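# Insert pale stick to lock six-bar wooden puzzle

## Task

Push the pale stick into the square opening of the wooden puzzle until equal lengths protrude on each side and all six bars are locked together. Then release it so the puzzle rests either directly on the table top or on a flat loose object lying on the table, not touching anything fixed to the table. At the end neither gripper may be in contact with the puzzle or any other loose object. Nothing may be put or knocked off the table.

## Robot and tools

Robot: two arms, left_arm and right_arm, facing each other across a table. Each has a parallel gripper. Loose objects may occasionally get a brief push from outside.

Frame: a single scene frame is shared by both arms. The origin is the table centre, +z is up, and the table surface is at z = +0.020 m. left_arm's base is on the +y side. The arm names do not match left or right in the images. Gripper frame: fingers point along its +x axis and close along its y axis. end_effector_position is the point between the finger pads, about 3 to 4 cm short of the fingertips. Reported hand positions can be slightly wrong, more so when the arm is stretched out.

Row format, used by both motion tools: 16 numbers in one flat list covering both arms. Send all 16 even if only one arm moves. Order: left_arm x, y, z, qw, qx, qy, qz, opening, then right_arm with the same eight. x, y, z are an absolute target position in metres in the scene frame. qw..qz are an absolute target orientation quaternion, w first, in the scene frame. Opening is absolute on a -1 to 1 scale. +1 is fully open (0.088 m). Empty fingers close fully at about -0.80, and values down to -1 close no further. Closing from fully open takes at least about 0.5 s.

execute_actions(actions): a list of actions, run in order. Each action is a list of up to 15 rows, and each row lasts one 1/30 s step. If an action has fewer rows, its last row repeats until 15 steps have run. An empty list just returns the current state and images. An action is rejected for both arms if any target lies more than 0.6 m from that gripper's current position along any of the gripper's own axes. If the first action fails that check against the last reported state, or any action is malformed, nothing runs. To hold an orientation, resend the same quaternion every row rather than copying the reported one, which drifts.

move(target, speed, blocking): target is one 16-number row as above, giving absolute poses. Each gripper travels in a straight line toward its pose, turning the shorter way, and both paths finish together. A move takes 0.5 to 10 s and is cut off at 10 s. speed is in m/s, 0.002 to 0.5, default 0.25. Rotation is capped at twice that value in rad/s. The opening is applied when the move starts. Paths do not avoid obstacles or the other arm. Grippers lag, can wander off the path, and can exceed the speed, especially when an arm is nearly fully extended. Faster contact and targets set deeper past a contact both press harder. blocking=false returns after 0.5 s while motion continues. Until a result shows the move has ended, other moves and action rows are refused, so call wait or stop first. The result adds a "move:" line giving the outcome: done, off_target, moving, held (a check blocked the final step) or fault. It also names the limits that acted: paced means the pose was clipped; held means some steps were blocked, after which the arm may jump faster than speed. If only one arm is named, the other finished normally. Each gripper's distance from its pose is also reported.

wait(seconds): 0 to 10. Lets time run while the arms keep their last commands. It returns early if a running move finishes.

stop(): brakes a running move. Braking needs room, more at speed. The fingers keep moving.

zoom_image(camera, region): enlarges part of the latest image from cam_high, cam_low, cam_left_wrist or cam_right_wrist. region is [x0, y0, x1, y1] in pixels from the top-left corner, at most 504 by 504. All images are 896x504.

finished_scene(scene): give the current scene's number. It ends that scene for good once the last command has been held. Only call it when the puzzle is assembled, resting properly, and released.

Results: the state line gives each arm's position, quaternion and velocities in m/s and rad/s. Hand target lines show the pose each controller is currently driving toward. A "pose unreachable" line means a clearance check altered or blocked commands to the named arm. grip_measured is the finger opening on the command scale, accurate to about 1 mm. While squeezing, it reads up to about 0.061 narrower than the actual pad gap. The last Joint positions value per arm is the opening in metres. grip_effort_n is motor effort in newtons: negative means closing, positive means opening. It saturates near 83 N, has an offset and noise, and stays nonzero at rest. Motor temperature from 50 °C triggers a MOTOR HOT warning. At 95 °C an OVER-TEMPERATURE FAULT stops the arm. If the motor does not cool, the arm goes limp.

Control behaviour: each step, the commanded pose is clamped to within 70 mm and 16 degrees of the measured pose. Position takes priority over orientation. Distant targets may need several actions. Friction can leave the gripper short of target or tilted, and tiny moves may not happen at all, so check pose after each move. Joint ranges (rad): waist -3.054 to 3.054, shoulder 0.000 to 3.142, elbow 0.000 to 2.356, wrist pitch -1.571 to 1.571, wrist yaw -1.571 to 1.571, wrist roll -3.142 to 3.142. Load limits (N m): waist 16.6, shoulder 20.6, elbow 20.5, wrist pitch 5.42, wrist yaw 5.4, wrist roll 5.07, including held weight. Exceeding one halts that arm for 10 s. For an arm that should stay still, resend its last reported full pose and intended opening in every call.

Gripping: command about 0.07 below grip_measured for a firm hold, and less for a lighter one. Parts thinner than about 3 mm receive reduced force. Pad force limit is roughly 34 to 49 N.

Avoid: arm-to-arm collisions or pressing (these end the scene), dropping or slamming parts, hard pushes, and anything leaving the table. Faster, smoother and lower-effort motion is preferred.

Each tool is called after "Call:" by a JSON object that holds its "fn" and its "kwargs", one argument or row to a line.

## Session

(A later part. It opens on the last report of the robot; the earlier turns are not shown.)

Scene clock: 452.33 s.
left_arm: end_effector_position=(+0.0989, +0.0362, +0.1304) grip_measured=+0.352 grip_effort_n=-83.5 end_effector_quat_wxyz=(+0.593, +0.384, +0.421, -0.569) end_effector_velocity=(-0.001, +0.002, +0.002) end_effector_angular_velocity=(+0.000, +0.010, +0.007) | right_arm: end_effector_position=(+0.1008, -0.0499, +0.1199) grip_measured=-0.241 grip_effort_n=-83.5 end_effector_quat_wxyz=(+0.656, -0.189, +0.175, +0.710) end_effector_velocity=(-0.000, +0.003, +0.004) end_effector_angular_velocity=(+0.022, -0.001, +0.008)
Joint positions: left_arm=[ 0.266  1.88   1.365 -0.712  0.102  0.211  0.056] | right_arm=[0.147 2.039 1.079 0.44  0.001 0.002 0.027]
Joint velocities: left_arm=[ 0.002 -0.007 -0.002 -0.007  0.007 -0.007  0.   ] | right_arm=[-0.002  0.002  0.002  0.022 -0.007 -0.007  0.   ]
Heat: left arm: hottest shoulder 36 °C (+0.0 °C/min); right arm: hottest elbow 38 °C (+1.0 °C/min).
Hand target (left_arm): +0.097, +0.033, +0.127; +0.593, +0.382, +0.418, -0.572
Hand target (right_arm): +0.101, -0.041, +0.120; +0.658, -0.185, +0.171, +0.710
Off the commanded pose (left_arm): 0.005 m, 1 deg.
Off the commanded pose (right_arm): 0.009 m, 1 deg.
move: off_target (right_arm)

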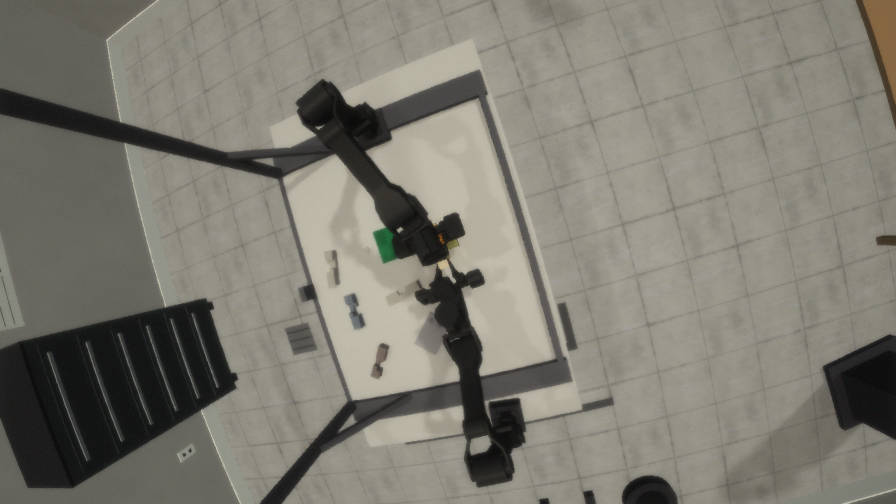

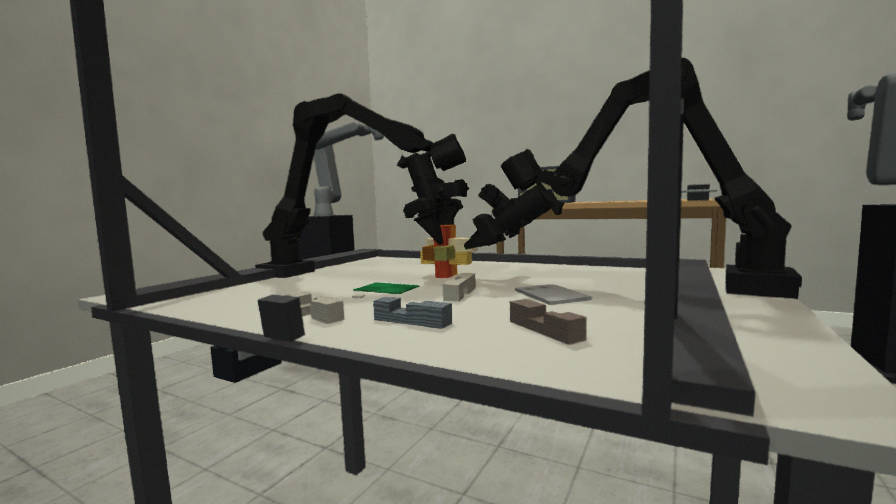

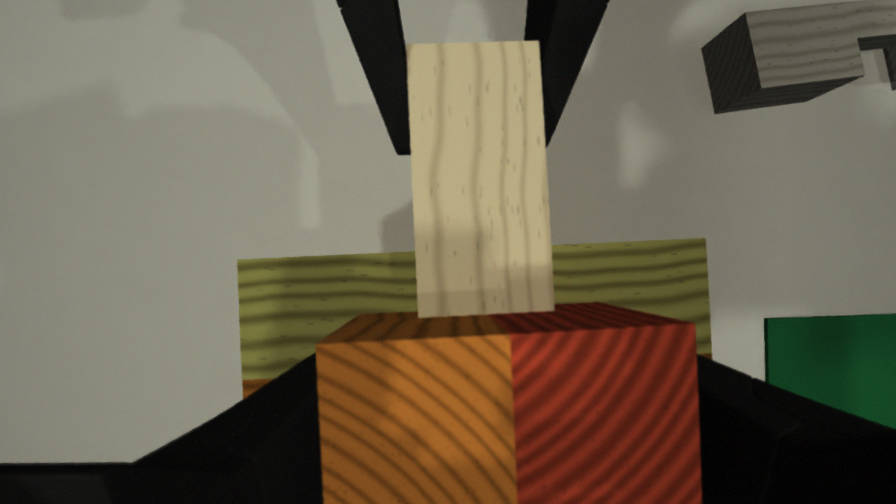

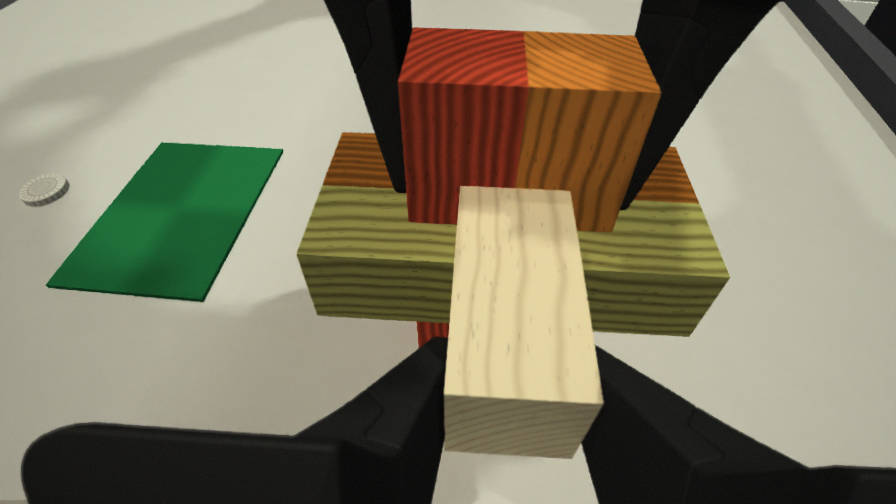

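Call:
{"fn": "move", "kwargs": {
  "target": [0.0968,0.033,0.127,0.5933,0.3820,0.4182,-0.5722,0.27,0.0992,-0.0255,0.1212,0.6581,-0.1848,0.1714,0.7094,-0.33],
  "speed": 0.014
}}

Call:
{"fn": "zoom_image", "kwargs": {
  "camera": "cam_left_wrist",
  "region": [370, 80, 590, 330]
}}

Scene clock: 465.23 s.
left_arm: end_effector_position=(+0.0989, +0.0377, +0.1303) grip_measured=+0.352 grip_effort_n=-83.5 end_effector_quat_wxyz=(+0.593, +0.385, +0.422, -0.568) end_effector_velocity=(+0.000, -0.001, +0.003) end_effector_angular_velocity=(-0.010, -0.008, +0.007) | right_arm: end_effector_position=(+0.0996, -0.0341, +0.1210) grip_measured=-0.241 grip_effort_n=-83.5 end_effector_quat_wxyz=(+0.656, -0.189, +0.175, +0.710) end_effector_velocity=(+0.000, -0.000, -0.002) end_effector_angular_velocity=(-0.007, -0.003, +0.008)
Joint positions: left_arm=[ 0.267  1.878  1.363 -0.715  0.102  0.211  0.056] | right_arm=[0.147 2.083 1.158 0.404 0.001 0.002 0.027]
Joint velocities: left_arm=[-0.002 -0.007 -0.002  0.007 -0.007 -0.007 -0.   ] | right_arm=[-0.002  0.002  0.002 -0.007 -0.007 -0.007 -0.   ]
Heat: left arm: hottest shoulder 36 °C (+0.0 °C/min); right arm: hottest elbow 40 °C (+3.0 °C/min).
Hand target (left_arm): +0.097, +0.033, +0.127; +0.593, +0.382, +0.418, -0.572
Hand target (right_arm): +0.099, -0.026, +0.121; +0.658, -0.185, +0.171, +0.710
Off the commanded pose (left_arm): 0.006 m, 1 deg.
Off the commanded pose (right_arm): 0.009 m, 1 deg.
move: off_target (right_arm)

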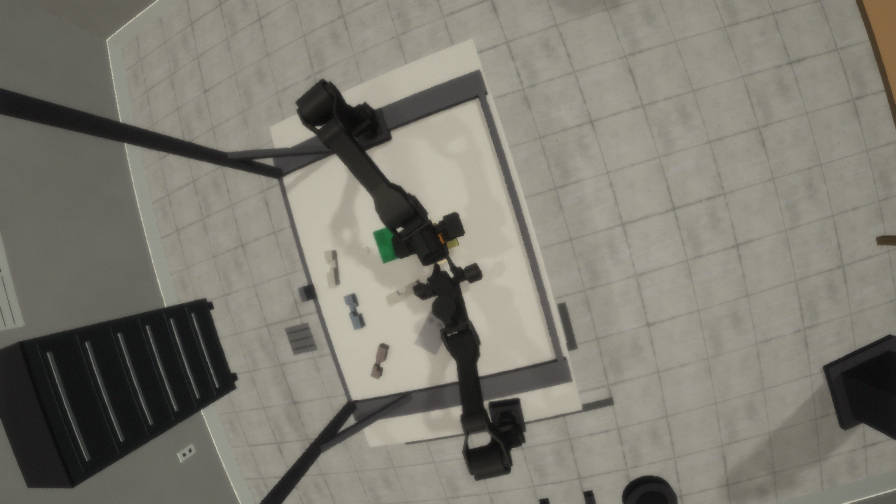

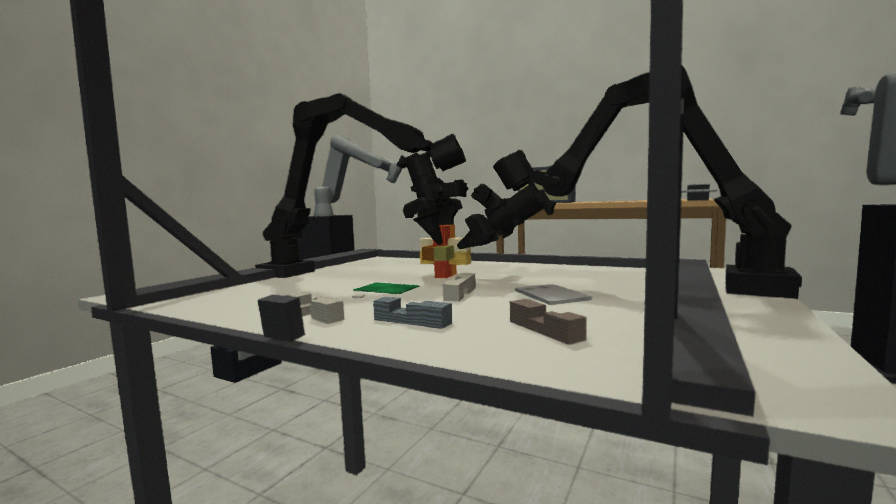

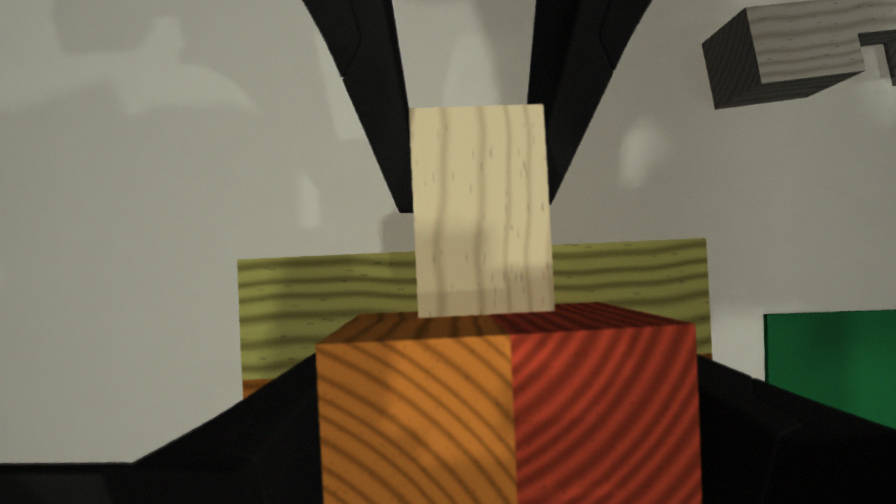

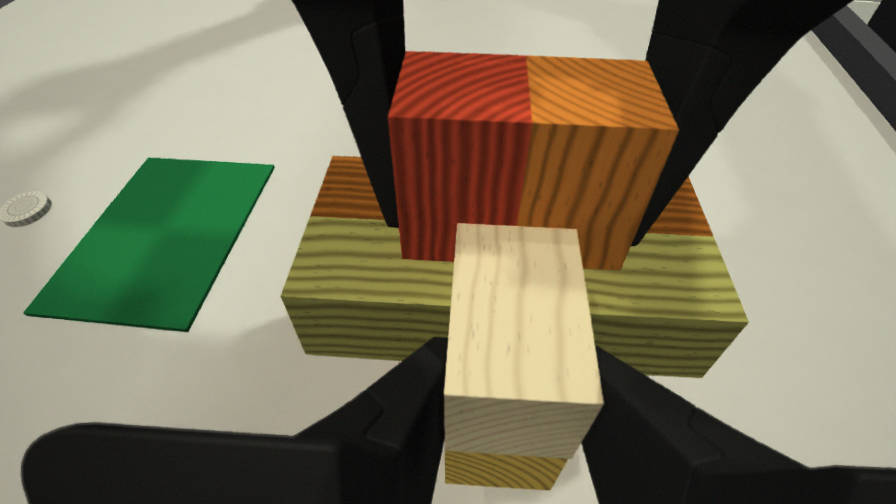

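Region (370, 80, 590, 330) of cam_left_wrist's 896x504 image, scaled by 2.016, with more detail than that image has; it fills the left 444 columns of this view, and the rest is white.

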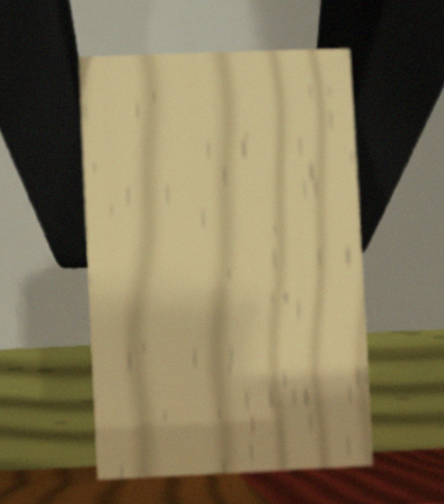

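Call:
{"fn": "execute_actions", "kwargs": {
  "actions": [
    [[0.0968,0.033,0.127,0.5933,0.3820,0.4182,-0.5722,0.27,0.0992,-0.0253,0.1212,0.6581,-0.1848,0.1714,0.7094,-0.33],[0.0968,0.033,0.127,0.5933,0.3820,0.4182,-0.5722,0.27,0.0992,-0.0251,0.1212,0.6581,-0.1848,0.1714,0.7094,-0.33],[0.0968,0.033,0.127,0.5933,0.3820,0.4182,-0.5722,0.27,0.0992,-0.0249,0.1212,0.6581,-0.1848,0.1714,0.7094,-0.33],[0.0968,0.033,0.127,0.5933,0.3820,0.4182,-0.5722,0.27,0.0992,-0.0247,0.1212,0.6581,-0.1848,0.1714,0.7094,-0.33],[0.0968,0.033,0.127,0.5933,0.3820,0.4182,-0.5722,0.27,0.0991,-0.0245,0.1213,0.6581,-0.1848,0.1714,0.7094,-0.33],[0.0968,0.033,0.127,0.5933,0.3820,0.4182,-0.5722,0.27,0.0991,-0.0243,0.1213,0.6581,-0.1848,0.1714,0.7094,-0.33],[0.0968,0.033,0.127,0.5933,0.3820,0.4182,-0.5722,0.27,0.0991,-0.0241,0.1213,0.6581,-0.1848,0.1714,0.7094,-0.33],[0.0968,0.033,0.127,0.5933,0.3820,0.4182,-0.5722,0.27,0.0991,-0.0239,0.1213,0.6581,-0.1848,0.1714,0.7094,-0.33],[0.0968,0.033,0.127,0.5933,0.3820,0.4182,-0.5722,0.27,0.0991,-0.0237,0.1213,0.6581,-0.1848,0.1714,0.7094,-0.33]]
  ]
}}

Call:
{"fn": "zoom_image", "kwargs": {
  "camera": "cam_left_wrist",
  "region": [370, 80, 590, 330]
}}

Scene clock: 479.73 s.
left_arm: end_effector_position=(+0.0989, +0.0377, +0.1303) grip_measured=+0.352 grip_effort_n=-83.5 end_effector_quat_wxyz=(+0.593, +0.385, +0.422, -0.568) end_effector_velocity=(-0.000, +0.001, +0.001) end_effector_angular_velocity=(+0.004, -0.003, +0.007) | right_arm: end_effector_position=(+0.0994, -0.0322, +0.1210) grip_measured=-0.241 grip_effort_n=-83.5 end_effector_quat_wxyz=(+0.656, -0.189, +0.175, +0.710) end_effector_velocity=(+0.000, -0.003, -0.004) end_effector_angular_velocity=(-0.021, -0.017, +0.015)
Joint positions: left_arm=[ 0.267  1.877  1.363 -0.715  0.102  0.211  0.056] | right_arm=[0.147 2.089 1.168 0.4   0.001 0.002 0.027]
Joint velocities: left_arm=[-0.002 -0.002  0.002 -0.007 -0.007 -0.007 -0.   ] | right_arm=[-0.002 -0.002 -0.002 -0.022 -0.007 -0.022 -0.   ]
Heat: left arm: hottest wrist pitch 40 °C (+4.1 °C/min); right arm: hottest elbow 42 °C (+5.1 °C/min).
Hand target (left_arm): +0.097, +0.033, +0.127; +0.593, +0.382, +0.418, -0.572
Hand target (right_arm): +0.099, -0.024, +0.121; +0.658, -0.185, +0.171, +0.710
Off the commanded pose (left_arm): 0.006 m, 1 deg.
Off the commanded pose (right_arm): 0.008 m, 1 deg.

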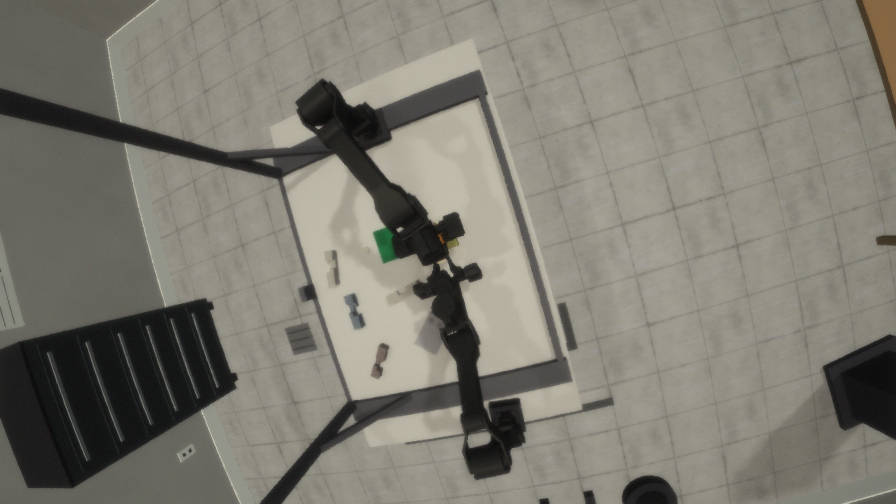

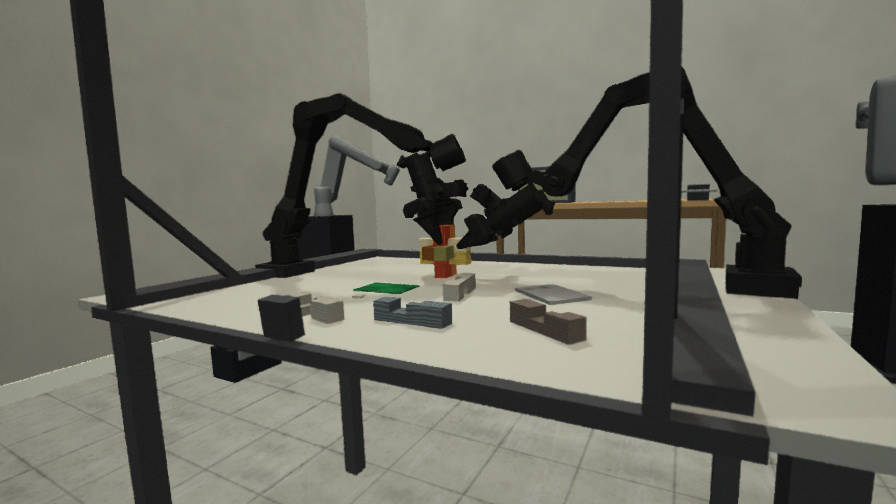

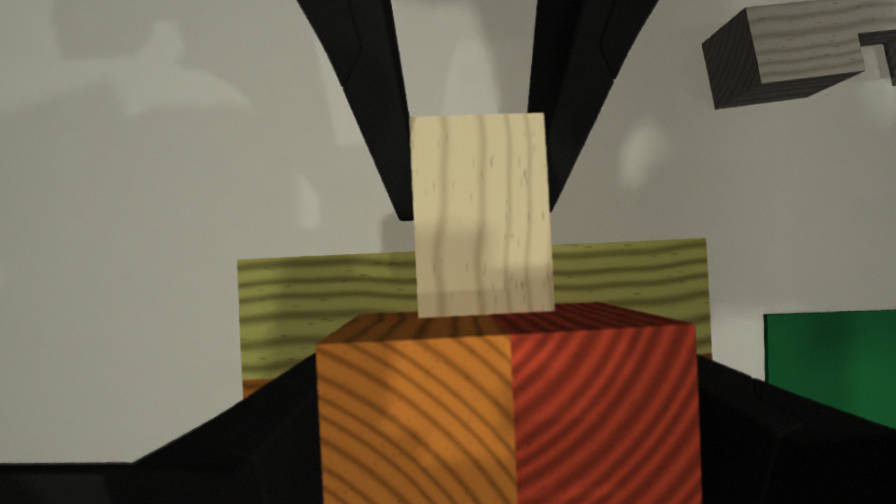

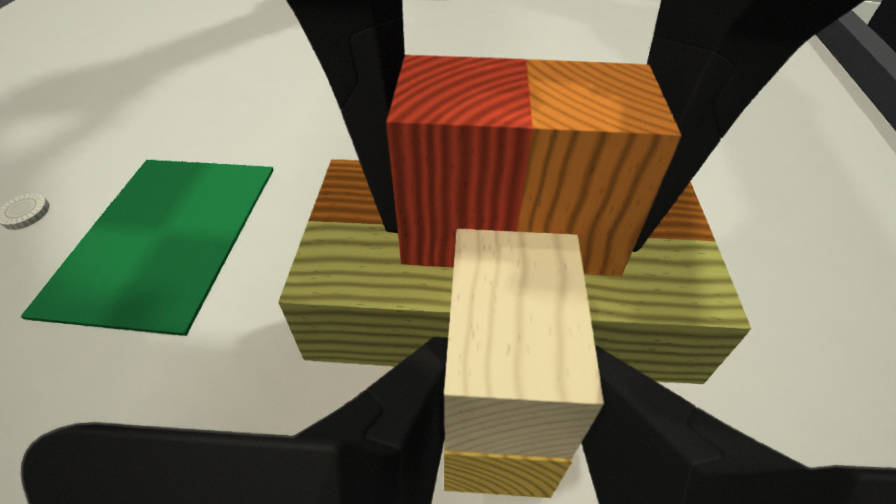

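Region (370, 80, 590, 330) of cam_left_wrist's 896x504 image, scaled by 2.016, with more detail than that image has; it fills the left 444 columns of this view, and the rest is white.

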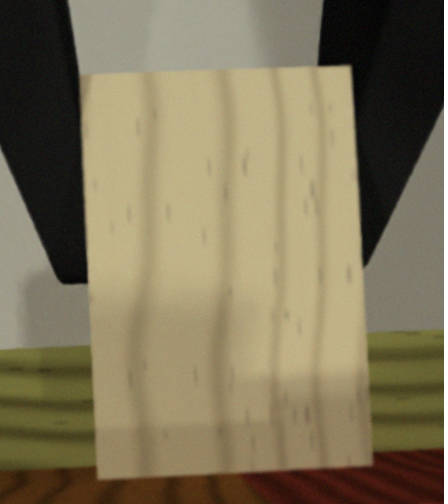

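Call:
{"fn": "execute_actions", "kwargs": {
  "actions": [
    [[0.0975,0.0345,0.128,0.593,0.383,0.420,-0.570,0.27,0.0992,-0.027,0.121,0.657,-0.187,0.173,0.710,-0.33],[0.0982,0.036,0.129,0.593,0.384,0.421,-0.569,0.27,0.0993,-0.030,0.121,0.656,-0.188,0.174,0.710,-0.33],[0.0989,0.037,0.130,0.593,0.385,0.422,-0.568,0.27,0.0994,-0.033,0.121,0.656,-0.189,0.175,0.710,-0.2],[0.0989,0.037,0.130,0.593,0.385,0.422,-0.568,0.27,0.0994,-0.033,0.121,0.656,-0.189,0.175,0.710,0.0],[0.0989,0.037,0.130,0.593,0.385,0.422,-0.568,0.27,0.0994,-0.033,0.121,0.656,-0.189,0.175,0.710,0.2],[0.0989,0.037,0.130,0.593,0.385,0.422,-0.568,0.4,0.0994,-0.033,0.121,0.656,-0.189,0.175,0.710,0.4],[0.0989,0.037,0.130,0.593,0.385,0.422,-0.568,0.5,0.0994,-0.033,0.121,0.656,-0.189,0.175,0.710,0.4],[0.0989,0.037,0.130,0.593,0.385,0.422,-0.568,0.6,0.0994,-0.033,0.121,0.656,-0.189,0.175,0.710,0.4],[0.0989,0.037,0.130,0.593,0.385,0.422,-0.568,0.8,0.0994,-0.033,0.121,0.656,-0.189,0.175,0.710,0.4],[0.0989,0.037,0.130,0.593,0.385,0.422,-0.568,1.0,0.0994,-0.033,0.121,0.656,-0.189,0.175,0.710,0.4]]
  ]
}}

Scene clock: 494.73 s.
left_arm: end_effector_position=(+0.0989, +0.0369, +0.1310) grip_measured=+0.963 grip_effort_n=14.7 end_effector_quat_wxyz=(+0.594, +0.384, +0.421, -0.569) end_effector_velocity=(-0.003, +0.002, -0.002) end_effector_angular_velocity=(+0.010, +0.013, +0.002) | right_arm: end_effector_position=(+0.0994, -0.0320, +0.1214) grip_measured=+0.387 grip_effort_n=16.5 end_effector_quat_wxyz=(+0.656, -0.188, +0.175, +0.710) end_effector_velocity=(-0.002, -0.002, -0.004) end_effector_angular_velocity=(-0.012, -0.004, +0.012)
Joint positions: left_arm=[ 0.267  1.876  1.363 -0.712  0.102  0.211  0.086] | right_arm=[0.147 2.089 1.168 0.402 0.001 0.002 0.058]
Joint velocities: left_arm=[-0.002  0.002 -0.002 -0.007  0.007 -0.007  0.03 ] | right_arm=[ 0.002  0.002 -0.002 -0.007 -0.007 -0.007  0.006]
Heat: left arm: hottest wrist pitch 43 °C (+7.0 °C/min); right arm: hottest elbow 43 °C (+5.0 °C/min).
Hand target (left_arm): +0.099, +0.037, +0.130; +0.593, +0.385, +0.422, -0.568
Hand target (right_arm): +0.099, -0.033, +0.121; +0.656, -0.189, +0.175, +0.710
Off the commanded pose (left_arm): 0.001 m, 0 deg.
Off the commanded pose (right_arm): 0.001 m, 0 deg.

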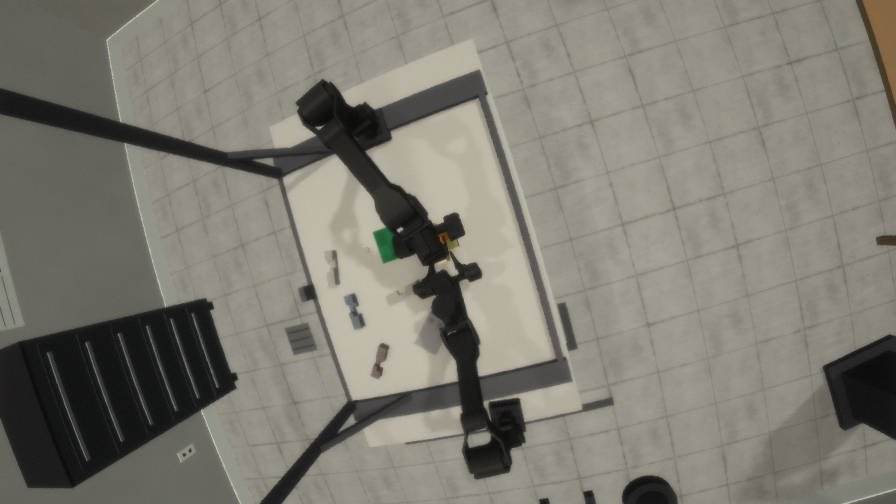

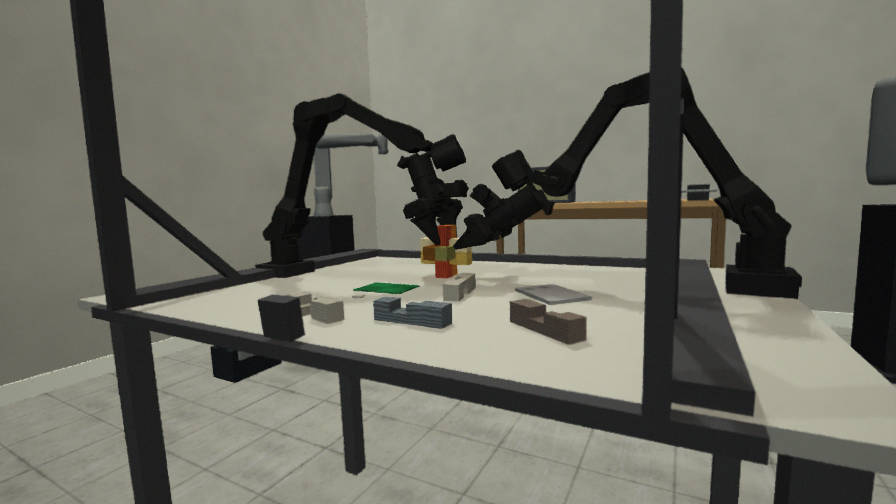

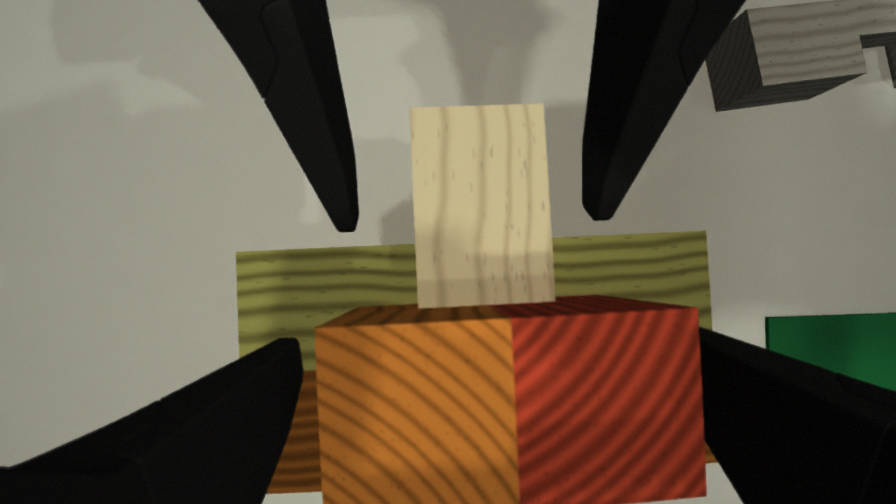

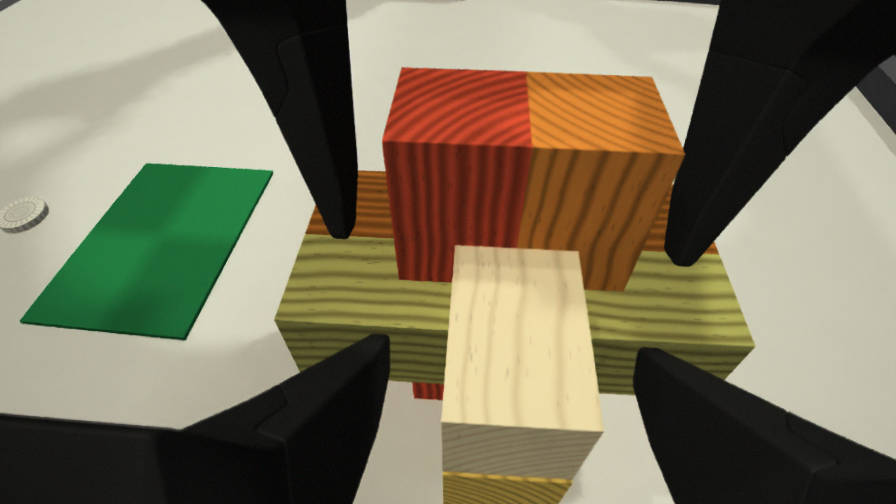

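Call:
{"fn": "move", "kwargs": {
  "target": [0.098,0.058,0.195,0.593,0.385,0.422,-0.568,1.0,0.1045,-0.092,0.128,0.656,-0.189,0.175,0.710,0.4],
  "speed": 0.08
}}

Call:
{"fn": "zoom_image", "kwargs": {
  "camera": "cam_low",
  "region": [390, 190, 530, 300]
}}

Scene clock: 500.03 s.
left_arm: end_effector_position=(+0.0971, +0.0583, +0.1871) grip_measured=+1.000 grip_effort_n=14.2 end_effector_quat_wxyz=(+0.588, +0.389, +0.430, -0.564) end_effector_velocity=(+0.000, +0.000, -0.001) end_effector_angular_velocity=(-0.000, -0.005, +0.007) | right_arm: end_effector_position=(+0.1040, -0.0888, +0.1279) grip_measured=+0.398 grip_effort_n=16.5 end_effector_quat_wxyz=(+0.656, -0.189, +0.175, +0.710) end_effector_velocity=(+0.000, -0.003, -0.003) end_effector_angular_velocity=(-0.012, -0.004, +0.008)
Joint positions: left_arm=[ 0.278  1.78   1.474 -0.945  0.102  0.22   0.088] | right_arm=[0.147 1.902 0.908 0.473 0.001 0.002 0.058]
Joint velocities: left_arm=[-0.002 -0.002 -0.007  0.007 -0.007 -0.007  0.   ] | right_arm=[-0.002 -0.002 -0.007 -0.007 -0.007 -0.007 -0.   ]
Heat: left arm: hottest wrist pitch 41 °C (+5.1 °C/min); right arm: hottest elbow 42 °C (+4.1 °C/min).
Hand target (left_arm): +0.098, +0.057, +0.195; +0.593, +0.385, +0.422, -0.568
Hand target (right_arm): +0.105, -0.092, +0.128; +0.656, -0.189, +0.175, +0.710
Off the commanded pose (left_arm): 0.008 m, 1 deg.
Off the commanded pose (right_arm): 0.003 m, 0 deg.
move: done

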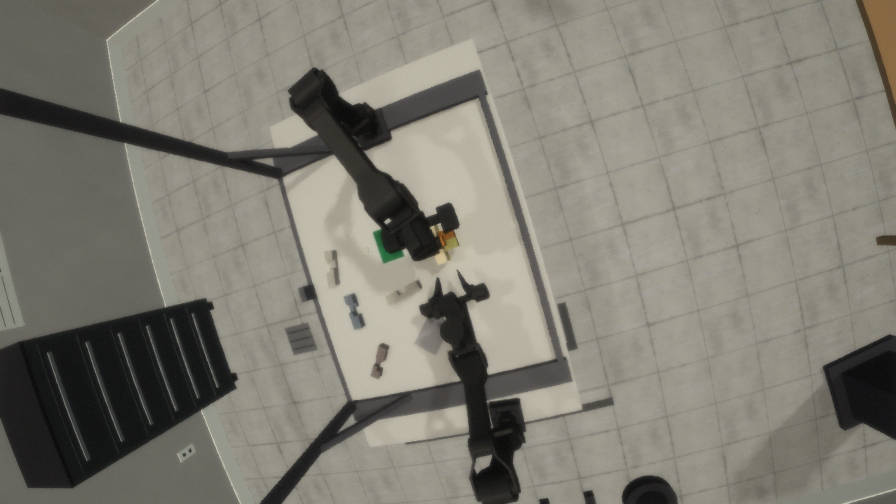

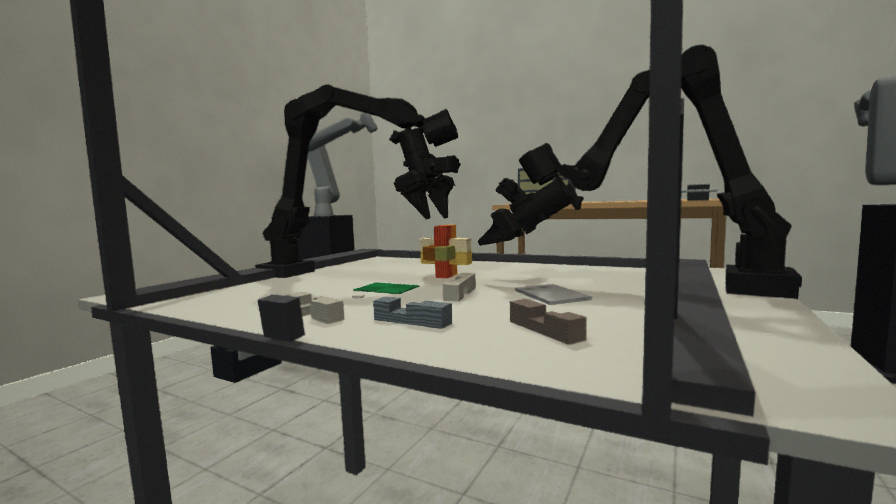

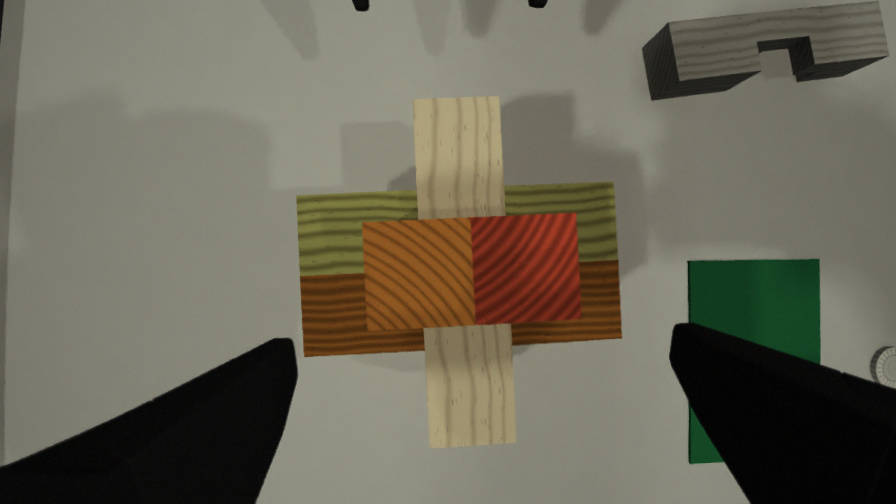

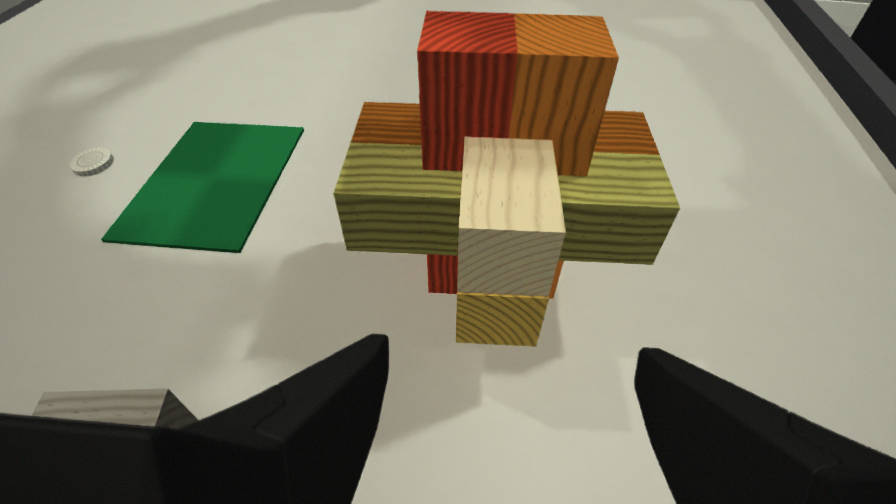

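Region (390, 190, 530, 300) of cam_low's 896x504 image, scaled by 3.600, with more detail than that image has; it fills the top 396 rows of this view, and the rest is white.

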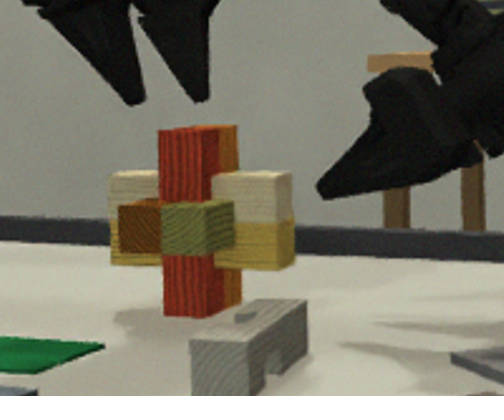

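Call:
{"fn": "finished_scene", "kwargs": {
  "scene": 2
}}

The scene is finished: the task was done.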